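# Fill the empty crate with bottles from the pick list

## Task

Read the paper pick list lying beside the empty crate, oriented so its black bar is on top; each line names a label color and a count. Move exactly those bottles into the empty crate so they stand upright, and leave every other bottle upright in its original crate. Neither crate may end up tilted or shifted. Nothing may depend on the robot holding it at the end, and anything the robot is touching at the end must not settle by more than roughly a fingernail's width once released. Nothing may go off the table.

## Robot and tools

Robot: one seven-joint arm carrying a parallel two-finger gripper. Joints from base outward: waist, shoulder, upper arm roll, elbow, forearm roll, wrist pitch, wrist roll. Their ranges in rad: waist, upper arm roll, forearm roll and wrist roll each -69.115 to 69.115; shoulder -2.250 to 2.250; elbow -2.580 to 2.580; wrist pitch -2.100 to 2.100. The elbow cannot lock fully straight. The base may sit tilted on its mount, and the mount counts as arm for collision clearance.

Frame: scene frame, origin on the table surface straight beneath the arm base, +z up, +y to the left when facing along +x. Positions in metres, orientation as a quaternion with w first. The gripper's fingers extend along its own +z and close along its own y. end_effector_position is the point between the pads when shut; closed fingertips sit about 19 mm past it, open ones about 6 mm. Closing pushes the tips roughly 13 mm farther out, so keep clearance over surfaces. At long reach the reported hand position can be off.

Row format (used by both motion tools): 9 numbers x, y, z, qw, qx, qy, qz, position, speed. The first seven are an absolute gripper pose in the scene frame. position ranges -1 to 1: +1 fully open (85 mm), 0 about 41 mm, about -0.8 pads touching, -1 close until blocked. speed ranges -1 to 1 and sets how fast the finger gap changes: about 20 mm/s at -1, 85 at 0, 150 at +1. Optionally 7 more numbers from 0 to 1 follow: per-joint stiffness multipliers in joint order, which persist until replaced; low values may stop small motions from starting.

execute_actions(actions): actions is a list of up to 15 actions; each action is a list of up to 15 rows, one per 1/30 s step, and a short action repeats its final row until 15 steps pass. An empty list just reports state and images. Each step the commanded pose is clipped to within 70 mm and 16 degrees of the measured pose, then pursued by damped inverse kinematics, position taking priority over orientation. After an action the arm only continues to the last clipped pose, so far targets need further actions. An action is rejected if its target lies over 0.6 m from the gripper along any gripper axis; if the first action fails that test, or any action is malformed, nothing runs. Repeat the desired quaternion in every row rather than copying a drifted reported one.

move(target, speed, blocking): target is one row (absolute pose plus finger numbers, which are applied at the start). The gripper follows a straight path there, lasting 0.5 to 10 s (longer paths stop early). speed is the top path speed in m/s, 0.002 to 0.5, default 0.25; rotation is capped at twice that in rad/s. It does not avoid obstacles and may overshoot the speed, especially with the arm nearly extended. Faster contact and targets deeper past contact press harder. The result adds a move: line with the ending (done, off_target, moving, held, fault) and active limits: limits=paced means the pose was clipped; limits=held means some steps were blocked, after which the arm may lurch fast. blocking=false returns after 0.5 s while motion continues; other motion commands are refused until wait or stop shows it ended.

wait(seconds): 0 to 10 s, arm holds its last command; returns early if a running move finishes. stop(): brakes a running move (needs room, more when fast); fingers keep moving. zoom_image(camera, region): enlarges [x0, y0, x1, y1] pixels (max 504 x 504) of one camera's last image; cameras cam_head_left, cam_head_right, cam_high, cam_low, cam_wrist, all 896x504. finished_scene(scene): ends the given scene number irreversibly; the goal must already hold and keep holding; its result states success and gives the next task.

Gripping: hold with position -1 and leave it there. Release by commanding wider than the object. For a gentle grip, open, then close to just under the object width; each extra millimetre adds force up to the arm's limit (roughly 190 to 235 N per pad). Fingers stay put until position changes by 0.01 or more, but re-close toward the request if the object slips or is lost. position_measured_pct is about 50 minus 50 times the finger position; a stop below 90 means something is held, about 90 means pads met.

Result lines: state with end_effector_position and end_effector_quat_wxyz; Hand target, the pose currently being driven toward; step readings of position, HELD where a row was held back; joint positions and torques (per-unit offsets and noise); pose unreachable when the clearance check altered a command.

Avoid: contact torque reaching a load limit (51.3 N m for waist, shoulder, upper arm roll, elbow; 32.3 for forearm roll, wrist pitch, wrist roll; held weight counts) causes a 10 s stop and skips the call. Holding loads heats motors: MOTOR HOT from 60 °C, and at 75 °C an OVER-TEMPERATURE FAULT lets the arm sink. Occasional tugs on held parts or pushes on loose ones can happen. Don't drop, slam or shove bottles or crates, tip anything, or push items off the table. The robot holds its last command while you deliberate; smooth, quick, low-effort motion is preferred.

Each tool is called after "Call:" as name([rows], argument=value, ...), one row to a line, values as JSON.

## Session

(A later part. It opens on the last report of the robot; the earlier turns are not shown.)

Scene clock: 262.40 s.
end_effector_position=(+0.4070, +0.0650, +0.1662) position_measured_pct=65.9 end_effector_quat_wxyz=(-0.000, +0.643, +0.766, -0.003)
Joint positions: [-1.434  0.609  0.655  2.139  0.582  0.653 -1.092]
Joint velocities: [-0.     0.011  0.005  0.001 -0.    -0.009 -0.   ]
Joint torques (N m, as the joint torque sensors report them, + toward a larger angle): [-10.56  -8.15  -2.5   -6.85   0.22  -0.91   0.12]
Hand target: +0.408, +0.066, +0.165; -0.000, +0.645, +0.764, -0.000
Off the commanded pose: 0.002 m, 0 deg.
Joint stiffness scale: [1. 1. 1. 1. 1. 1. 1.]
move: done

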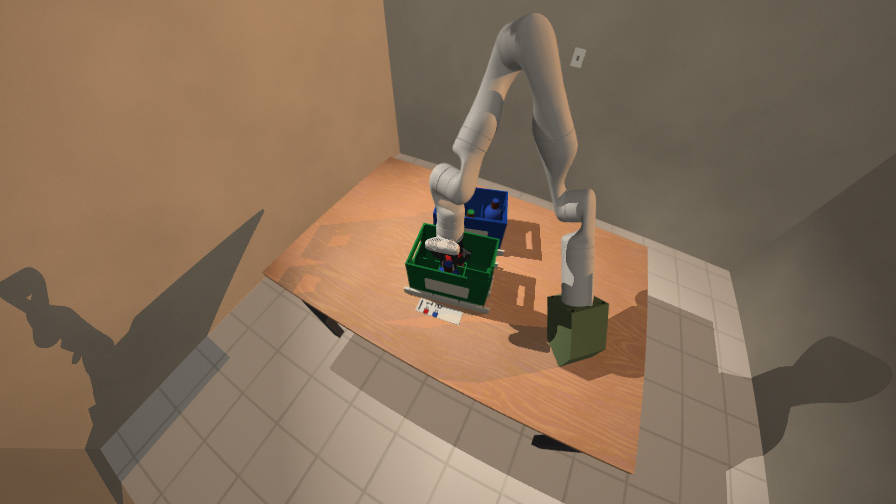

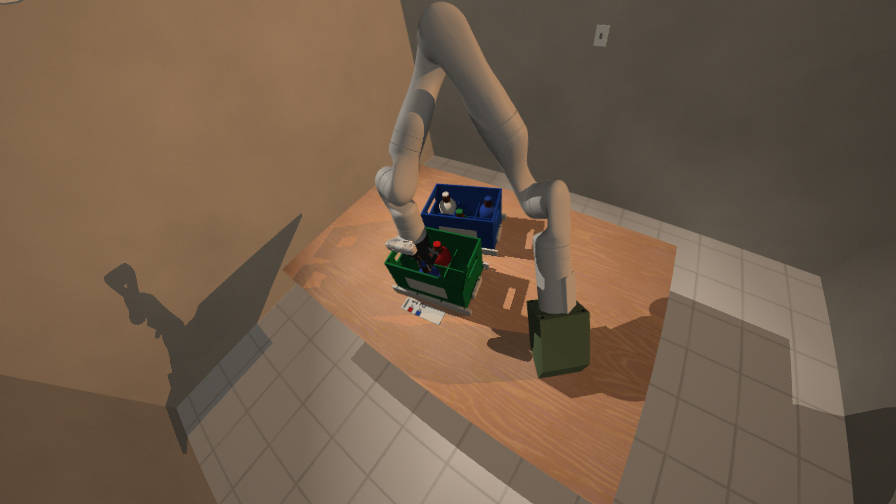

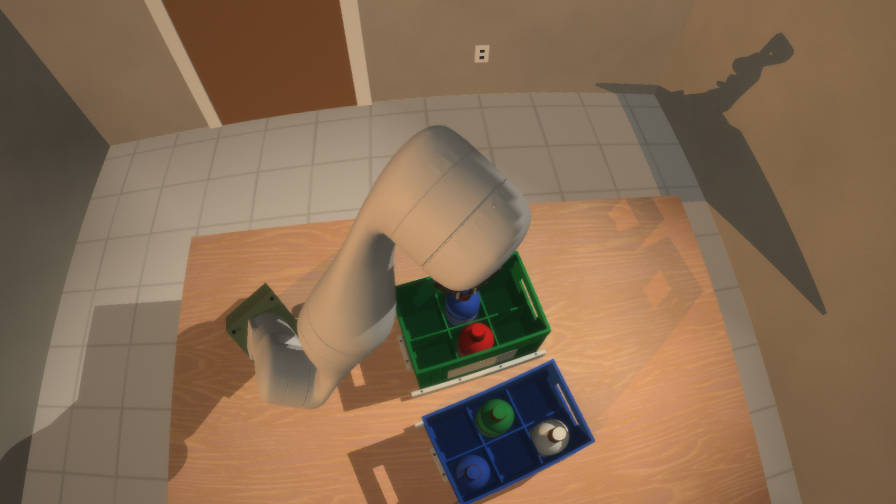

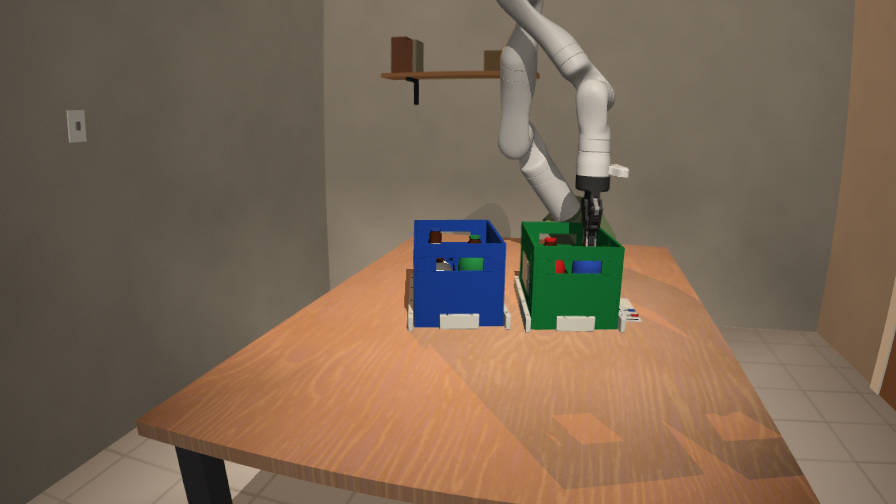

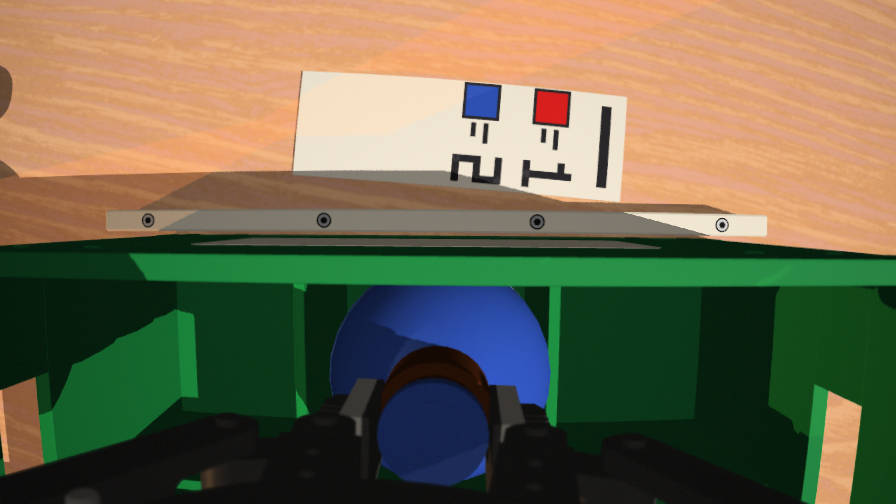

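Call:
execute_actions([
  [[0.408,0.066,0.159,0,0.645,0.764,0,-1,0]],
  [[0.408,0.066,0.159,0,0.645,0.764,0,0.12,0]],
  [[0.408,0.066,0.2,0,0.645,0.764,0,0.12,0]],
])

Call:
move(target=[0.408,0.066,0.37,0,0.645,0.764,0,0.12,0], speed=0.2)

Call:
move(target=[0.383,-0.306,0.36,0,0.62,0.785,0,0.12,0])

Call:
move(target=[0.383,-0.306,0.25,0,0.62,0.785,0,0.12,0], speed=0.15)

Scene clock: 273.13 s.
end_effector_position=(+0.4071, +0.0638, +0.1969) position_measured_pct=44.0 end_effector_quat_wxyz=(+0.001, +0.648, +0.762, -0.003)
Joint positions: [-1.49   0.546  0.651  2.11   0.558  0.764 -1.091]
Joint velocities: [-0.006 -0.025 -0.014 -0.003  0.001  0.011  0.   ]
Joint torques (N m, as the joint torque sensors report them, + toward a larger angle): [-8.45 -5.37 -2.2  -4.54 -0.21  0.26  0.15]
Hand target: +0.408, +0.066, +0.200; +0.000, +0.645, +0.764, +0.000
Off the commanded pose: 0.004 m, 1 deg.
Joint stiffness scale: [1. 1. 1. 1. 1. 1. 1.]
Step readings (end_effector_position; steps 1 to 15: 1st action; 16 to 30: 2nd action; 31 to 45: 3rd action):
0: (+0.4069, +0.0650, +0.1659)
1: (+0.4069, +0.0653, +0.1654)
2: (+0.4068, +0.0656, +0.1642)
4: (+0.4069, +0.0652, +0.1622)
8: (+0.4069, +0.0651, +0.1608)
15: (+0.4069, +0.0650, +0.1602)
16: (+0.4069, +0.0650, +0.1602)
17: (+0.4069, +0.0650, +0.1602)
19: (+0.4071, +0.0653, +0.1601)
23: (+0.4073, +0.0660, +0.1601)
30: (+0.4075, +0.0660, +0.1600)
31: (+0.4074, +0.0659, +0.1603)
32: (+0.4068, +0.0645, +0.1627)
34: (+0.4050, +0.0597, +0.1737)
38: (+0.4061, +0.0603, +0.1900)
45: end_effector_position above

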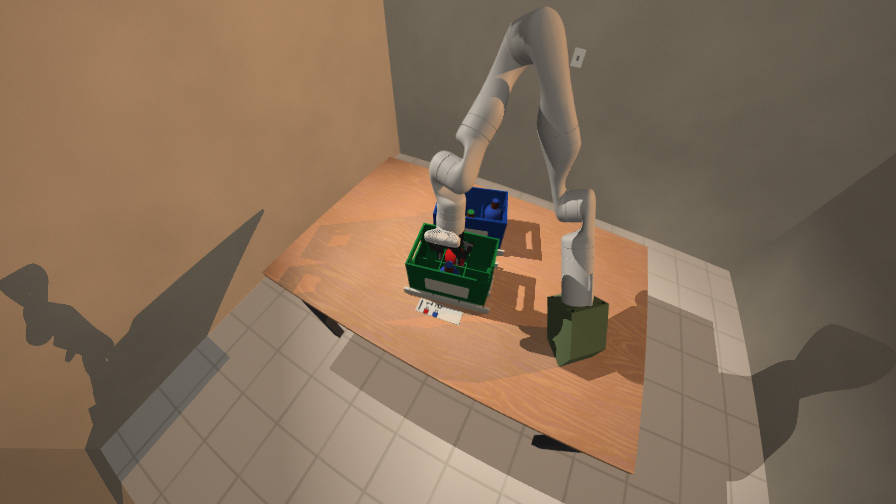

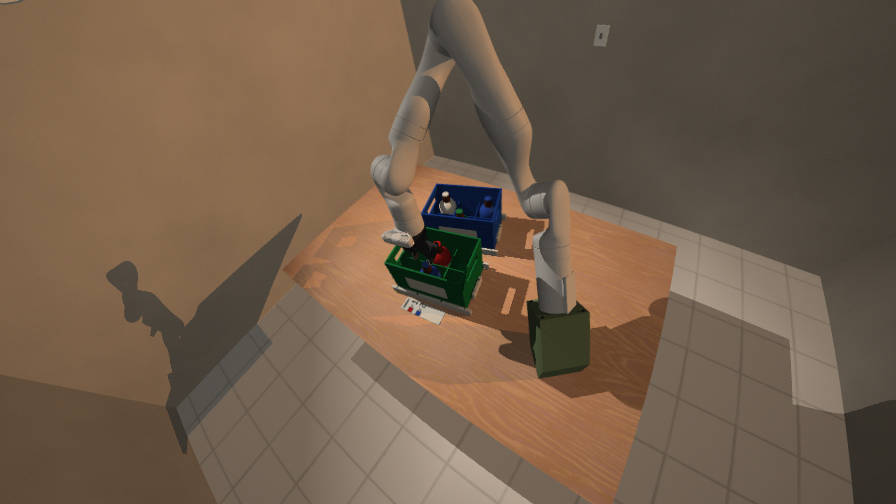

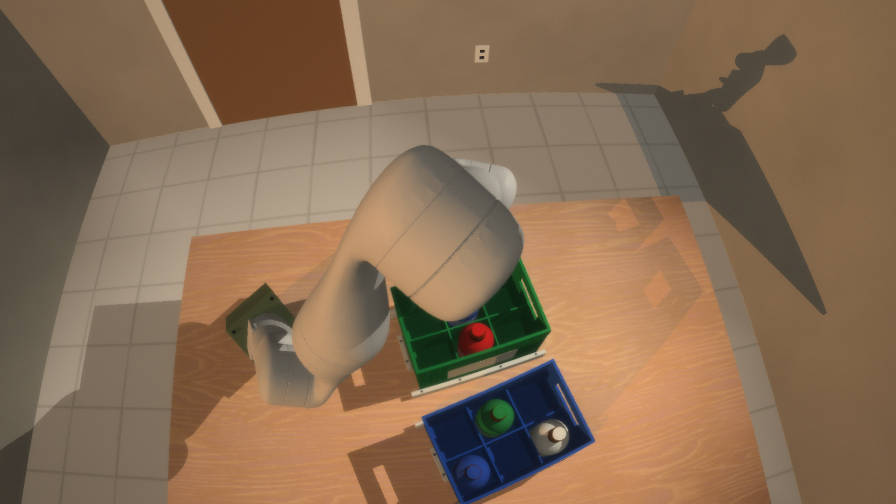

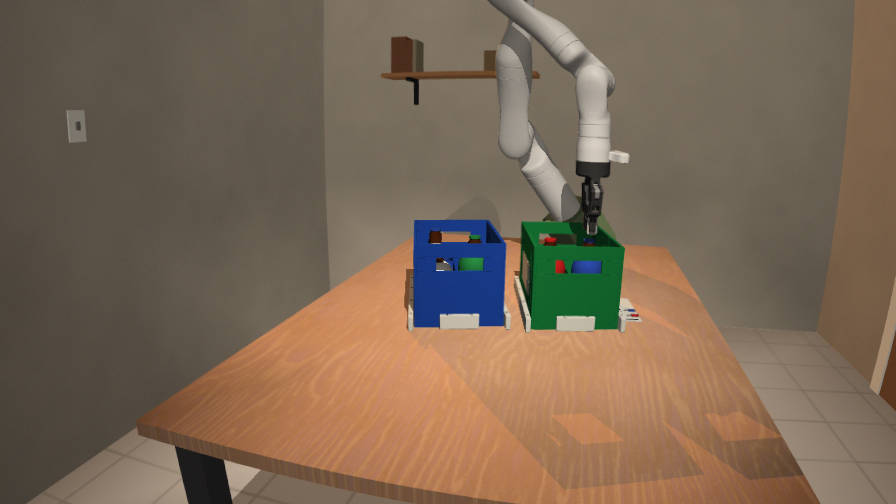

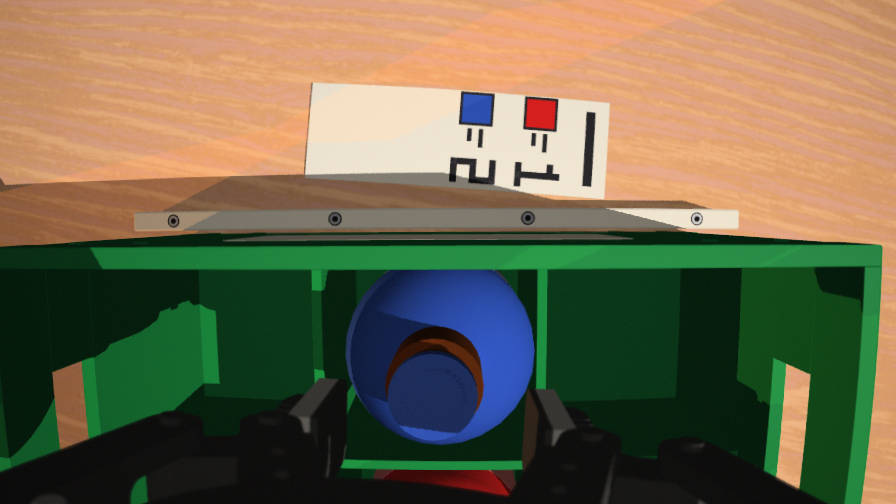

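Scene clock: 274.50 s.
end_effector_position=(+0.4087, +0.0653, +0.3678) position_measured_pct=44.0 end_effector_quat_wxyz=(+0.002, +0.649, +0.761, -0.001)
Joint positions: [-1.721  0.337  0.572  1.808  0.477  1.36  -1.08 ]
Joint velocities: [ 0.    -0.005 -0.011 -0.002 -0.     0.003  0.   ]
Joint torques (N m, as the joint torque sensors report them, + toward a larger angle): [-7.52 -1.7  -4.07 -7.34 -0.29  0.2   0.12]
Hand target: +0.408, +0.066, +0.370; +0.000, +0.645, +0.764, +0.000
Off the commanded pose: 0.002 m, 1 deg.
Joint stiffness scale: [1. 1. 1. 1. 1. 1. 1.]
move: done

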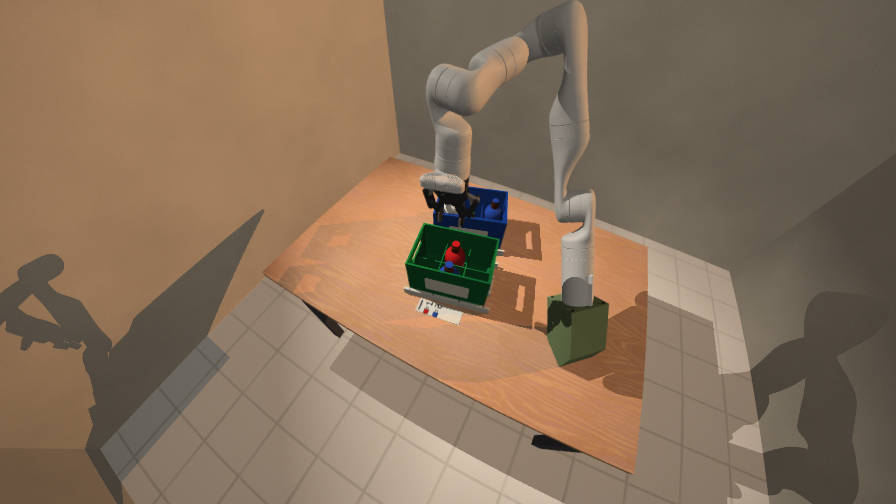

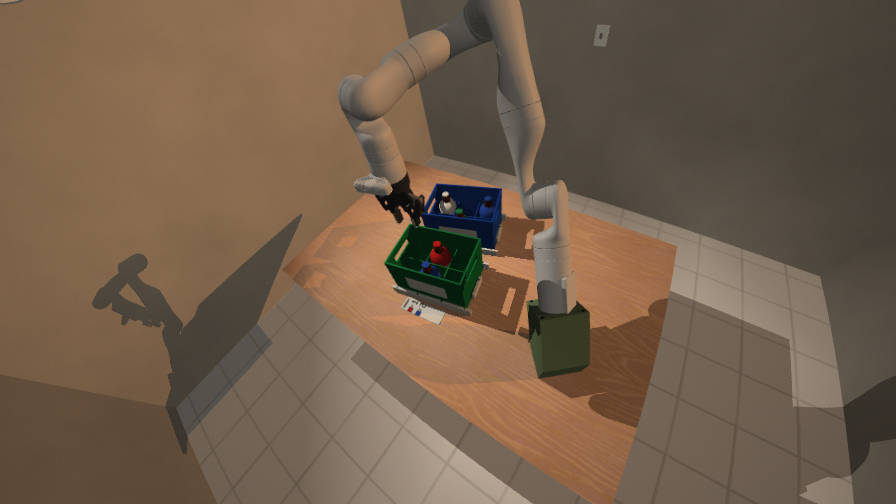

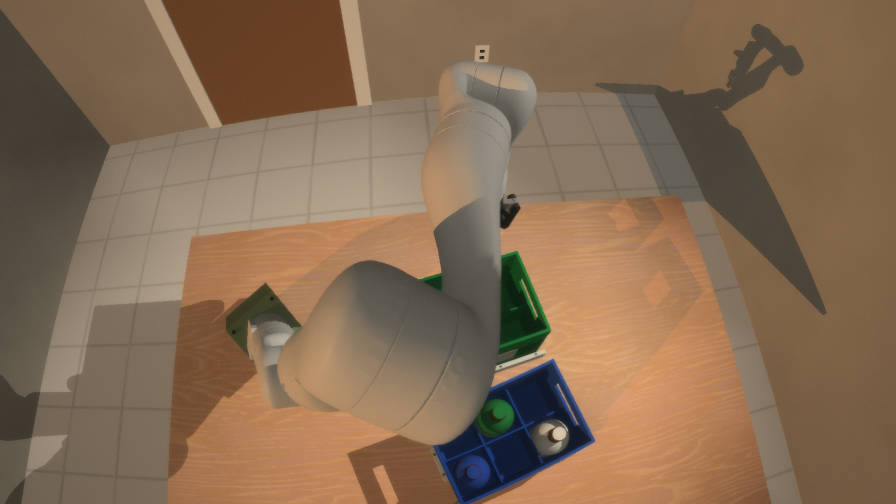

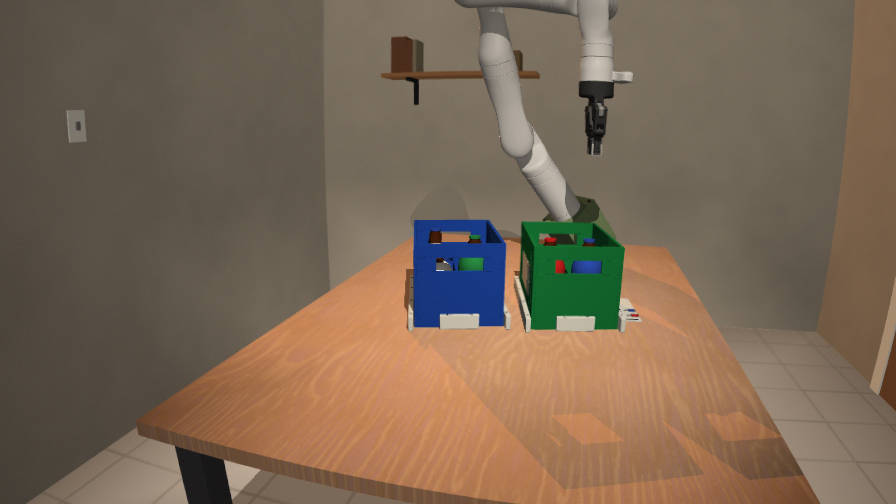

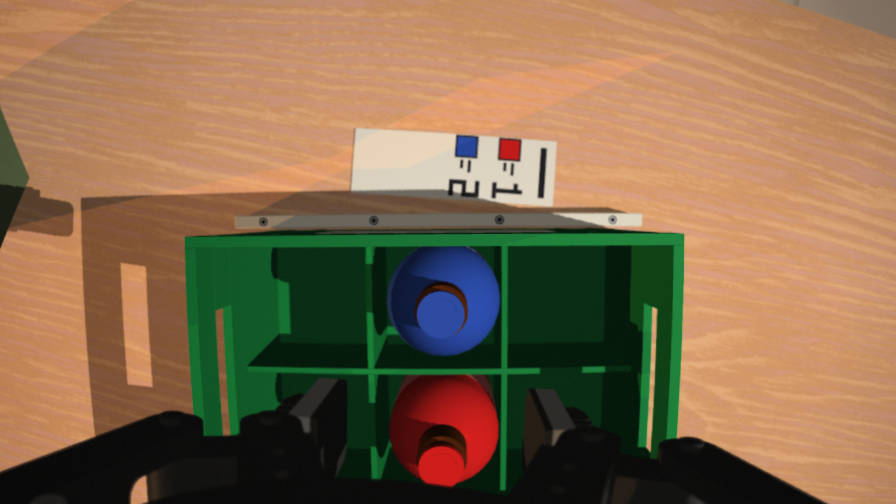

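Scene clock: 276.63 s.
end_effector_position=(+0.3826, -0.3038, +0.3604) position_measured_pct=44.0 end_effector_quat_wxyz=(-0.001, +0.621, +0.784, +0.000)
Joint positions: [-1.564 -0.628  0.261  1.939  0.847  2.097 -0.726]
Joint velocities: [ 0.011 -0.003 -0.002 -0.001 -0.     0.     0.001]
Joint torques (N m, as the joint torque sensors report them, + toward a larger angle): [ 0.13 12.02 -5.31 -4.61 -0.26  0.11  0.18]
Hand target: +0.383, -0.307, +0.361; -0.000, +0.621, +0.784, -0.000
Off the commanded pose: 0.002 m, 0 deg.
Joint stiffness scale: [1. 1. 1. 1. 1. 1. 1.]
joint sent to its limit — the command would take joint 6 (wrist pitch) past its upper limit, so that joint was sent only as far as its limit.
move: done

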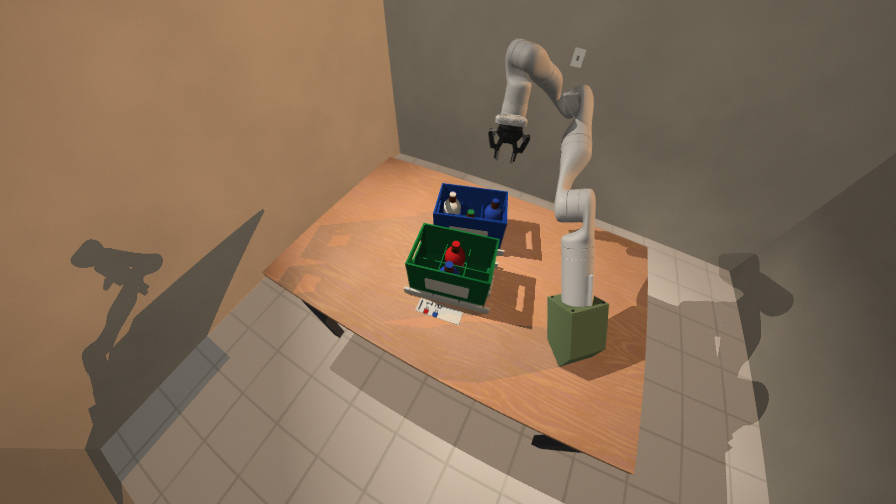

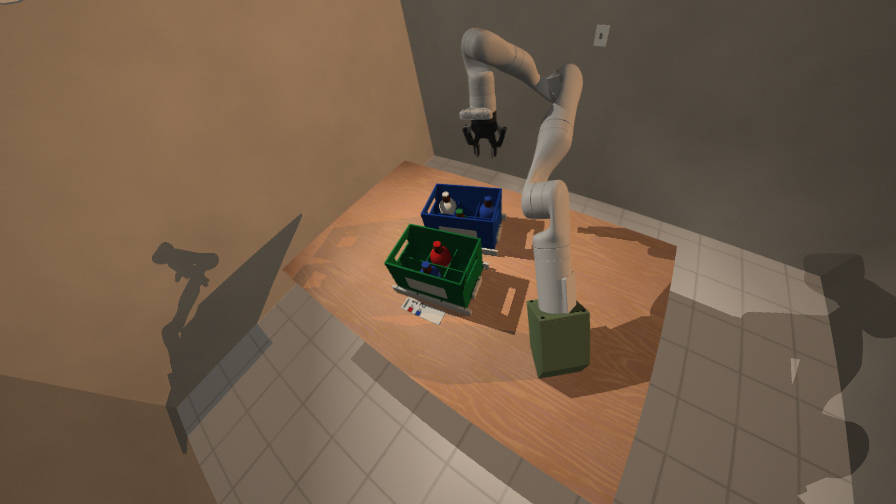

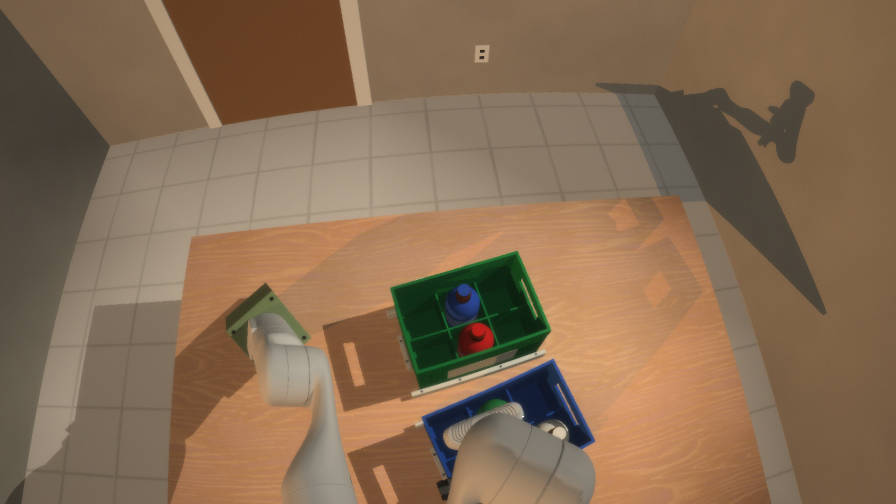

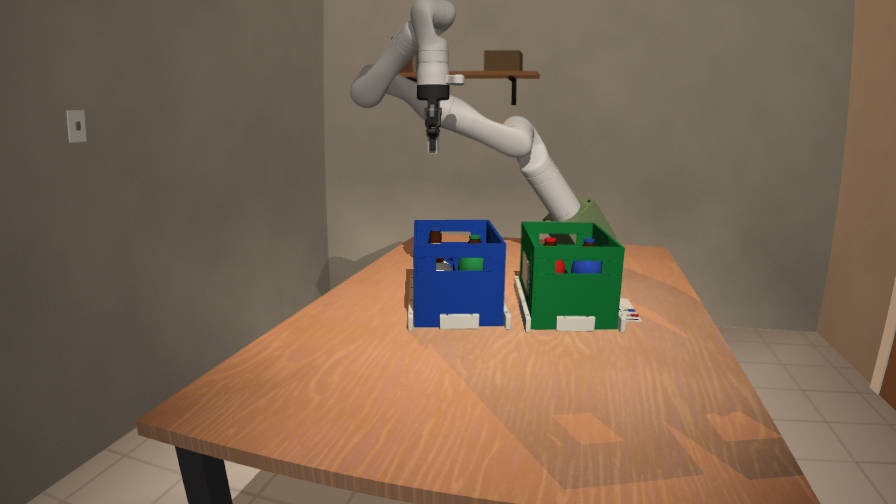

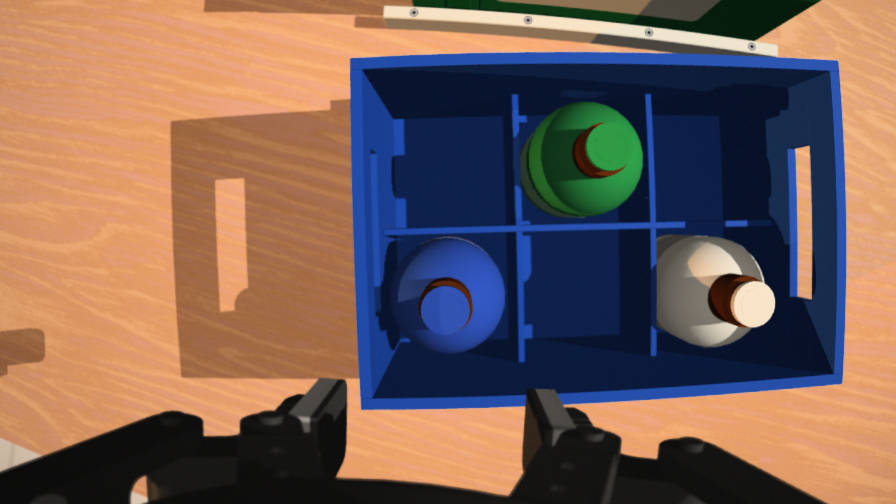

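Scene clock: 277.80 s.
end_effector_position=(+0.3822, -0.3078, +0.2517) position_measured_pct=44.0 end_effector_quat_wxyz=(-0.001, +0.625, +0.780, -0.003)
Joint positions: [-1.609 -0.772  0.504  2.16   1.02   1.927 -0.724]
Joint velocities: [-0.016 -0.012 -0.002  0.001  0.001 -0.     0.   ]
Joint torques (N m, as the joint torque sensors report them, + toward a larger angle): [ 0.63 12.7  -5.68 -3.8  -0.42  0.15  0.11]
Hand target: +0.383, -0.307, +0.250; +0.000, +0.620, +0.785, -0.000
Off the commanded pose: 0.003 m, 1 deg.
Joint stiffness scale: [1. 1. 1. 1. 1. 1. 1.]
move: done

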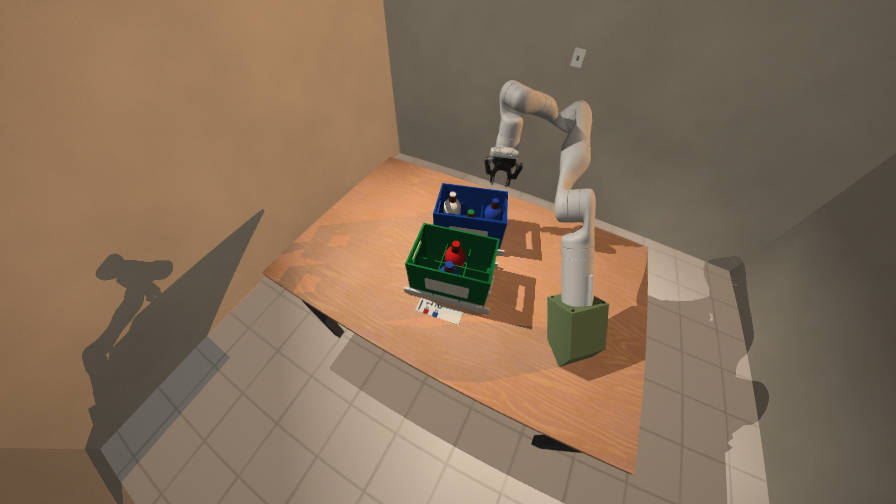

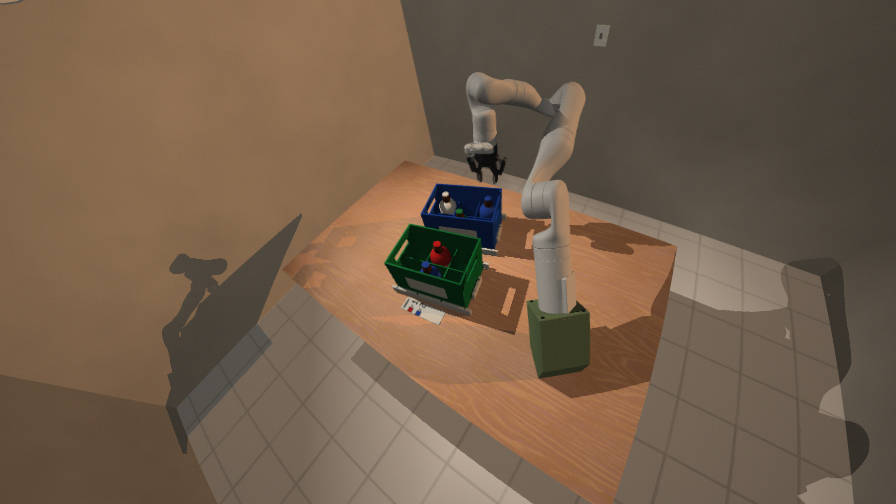

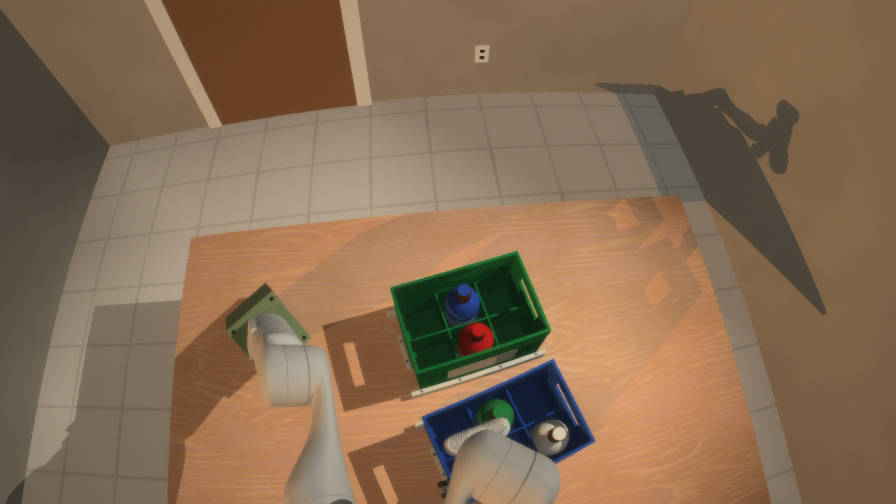

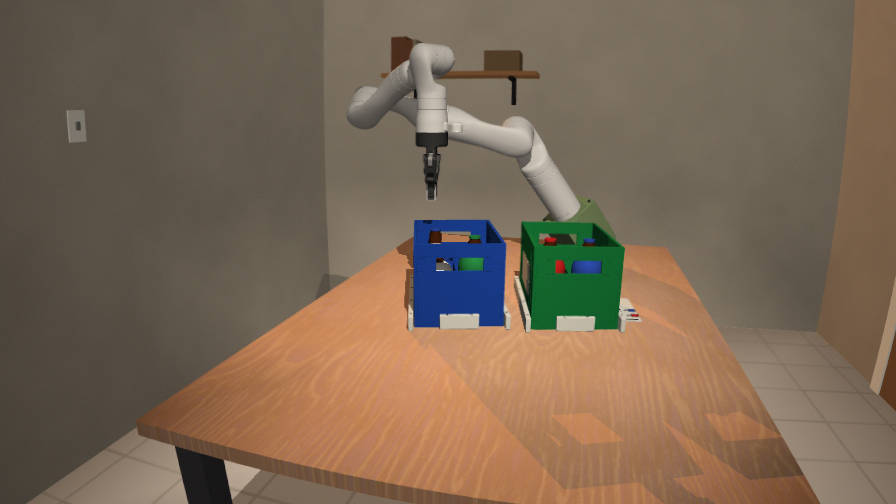

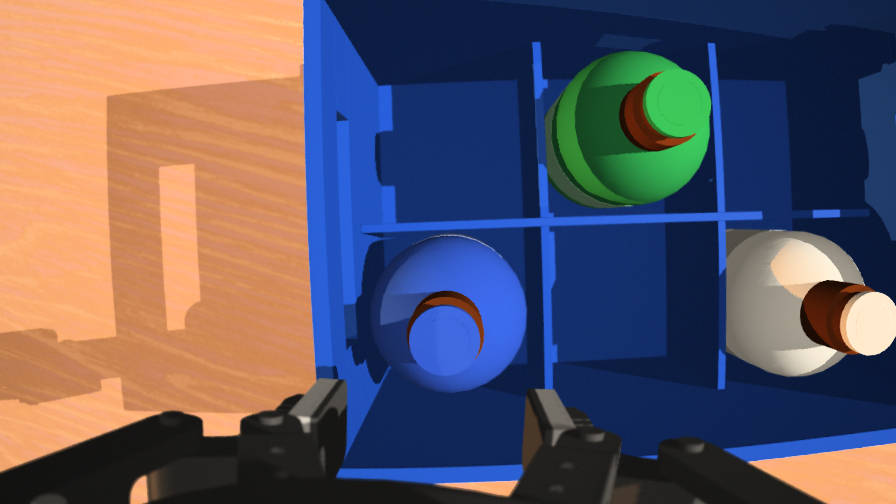

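Call:
move(target=[0.385,-0.300,0.21,0,0.62,0.785,0,0.0,0], speed=0.05)

Scene clock: 285.37 s.
end_effector_position=(+0.3839, -0.3020, +0.2115) position_measured_pct=49.6 end_effector_quat_wxyz=(-0.001, +0.619, +0.785, -0.003)
Joint positions: [-1.641 -0.809  0.625  2.227  1.104  1.854 -0.724]
Joint velocities: [ 0.    -0.001  0.002  0.002  0.    -0.005  0.   ]
Joint torques (N m, as the joint torque sensors report them, + toward a larger angle): [ 0.62 12.85 -5.94 -3.24 -0.3   0.17  0.09]
Hand target: +0.385, -0.300, +0.210; +0.000, +0.620, +0.785, -0.000
Off the commanded pose: 0.003 m, 0 deg.
Joint stiffness scale: [1. 1. 1. 1. 1. 1. 1.]
move: done

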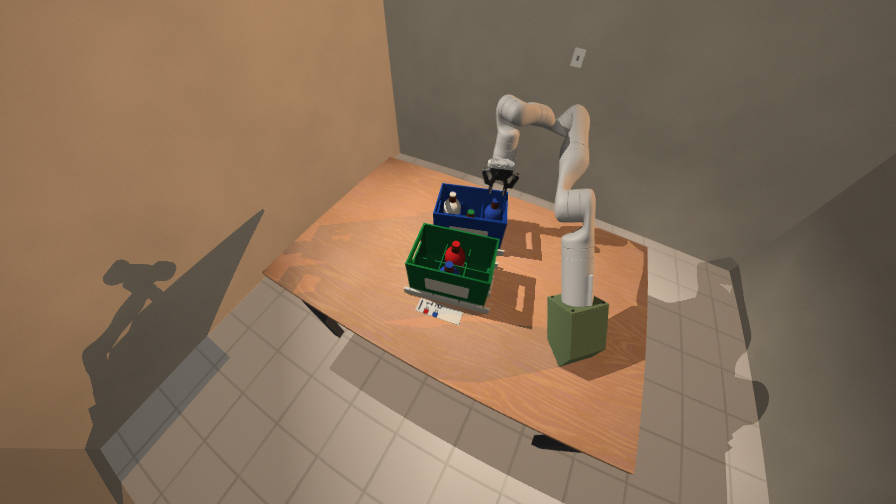

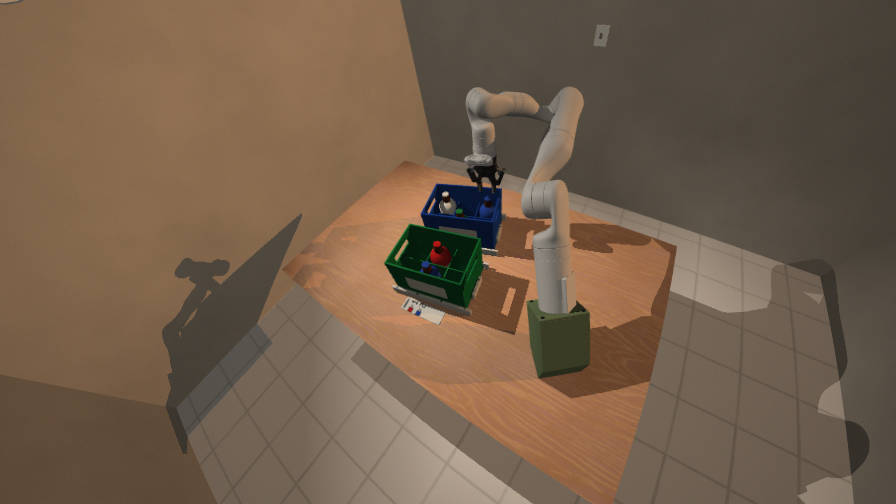

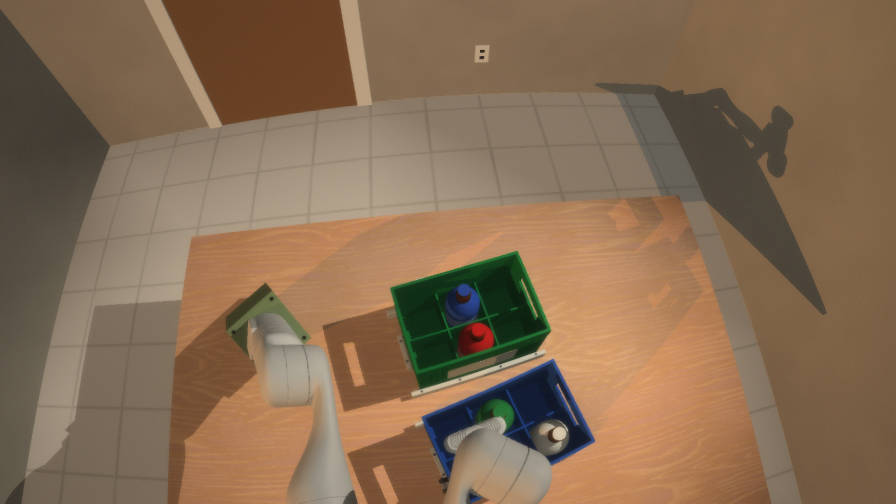

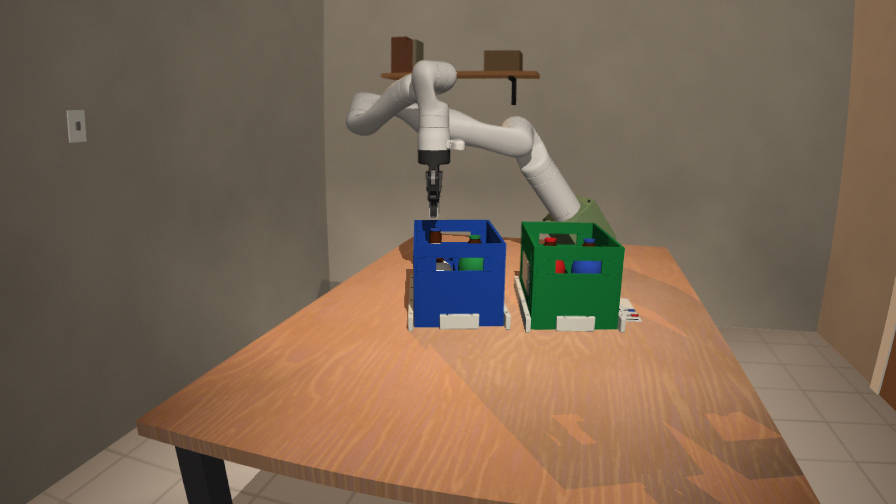

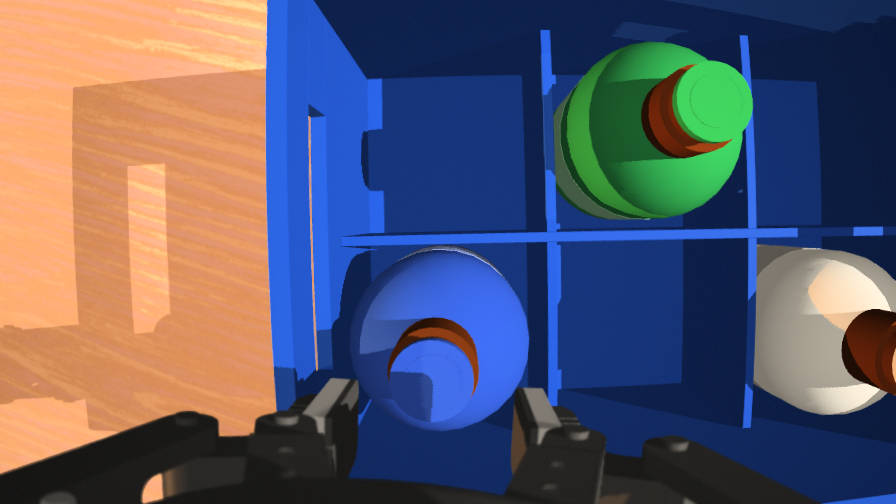

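Call:
move(target=[0.387,-0.296,0.155,0,0.62,0.785,0,0.0,0], speed=0.03)

Scene clock: 297.03 s.
end_effector_position=(+0.3860, -0.2987, +0.1562) position_measured_pct=49.6 end_effector_quat_wxyz=(-0.001, +0.618, +0.786, -0.004)
Joint positions: [-1.682 -0.868  0.805  2.292  1.247  1.768 -0.727]
Joint velocities: [-0.    -0.001  0.002  0.001  0.    -0.002 -0.   ]
Joint torques (N m, as the joint torque sensors report them, + toward a larger angle): [ 0.52 13.16 -6.19 -2.12 -0.31  0.14  0.12]
Hand target: +0.387, -0.296, +0.155; +0.000, +0.620, +0.785, -0.000
Off the commanded pose: 0.003 m, 1 deg.
Joint stiffness scale: [1. 1. 1. 1. 1. 1. 1.]
move: done

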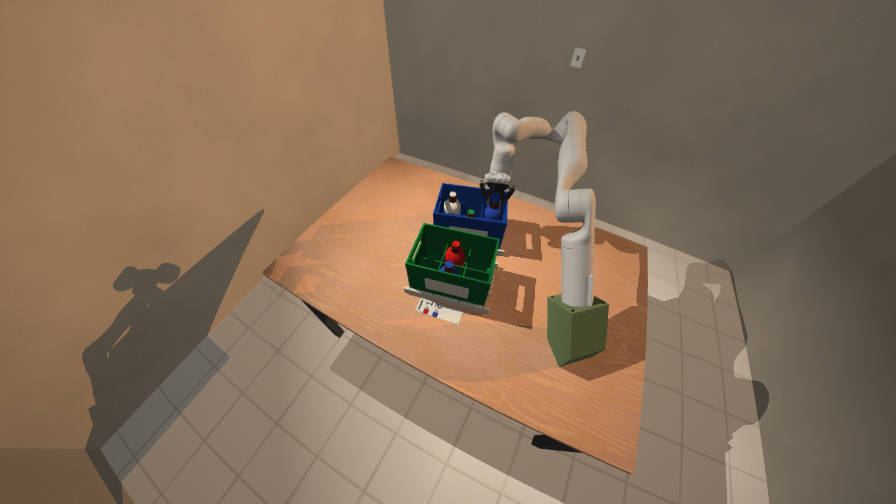

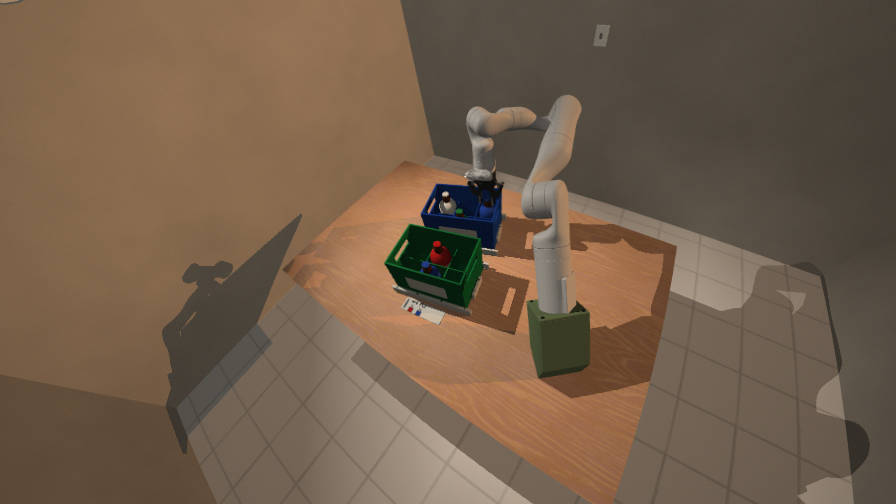

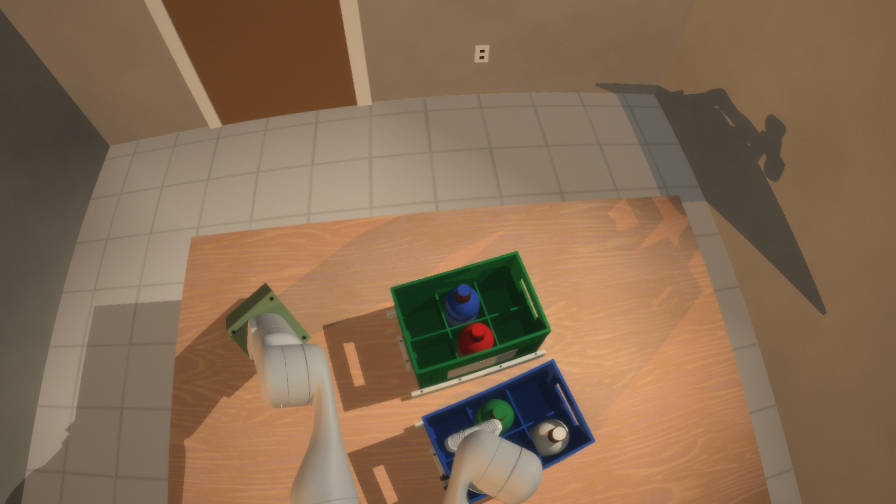

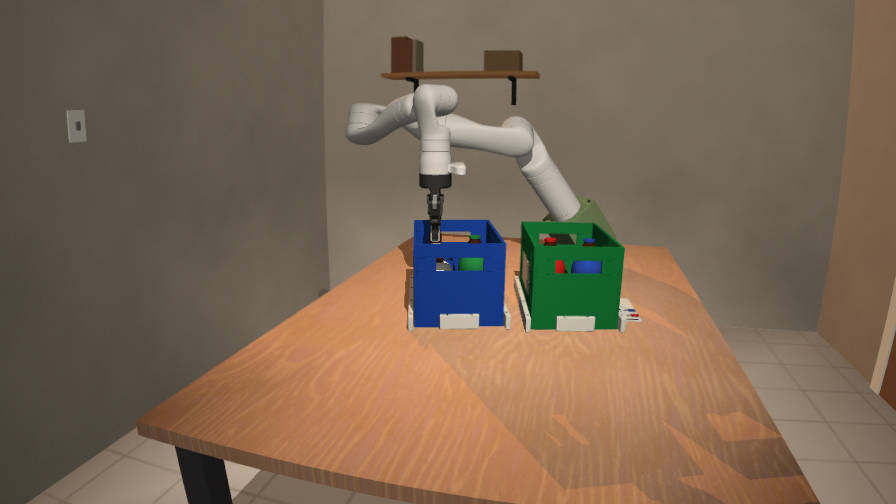

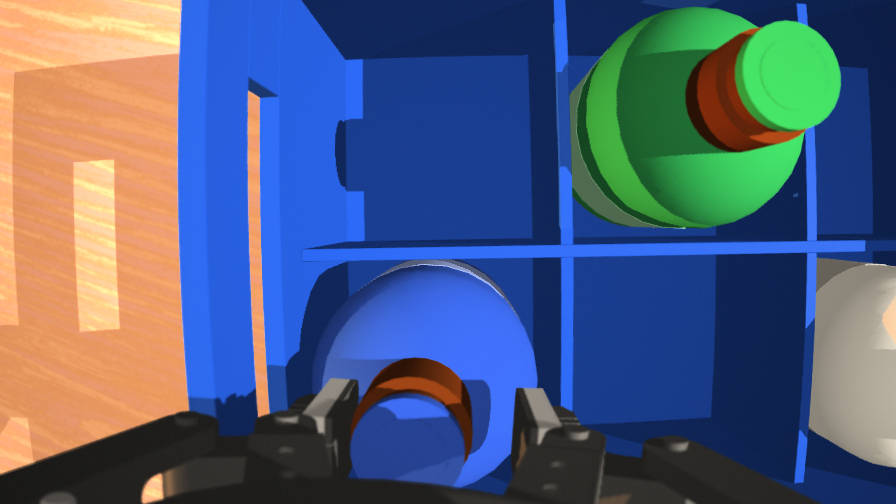

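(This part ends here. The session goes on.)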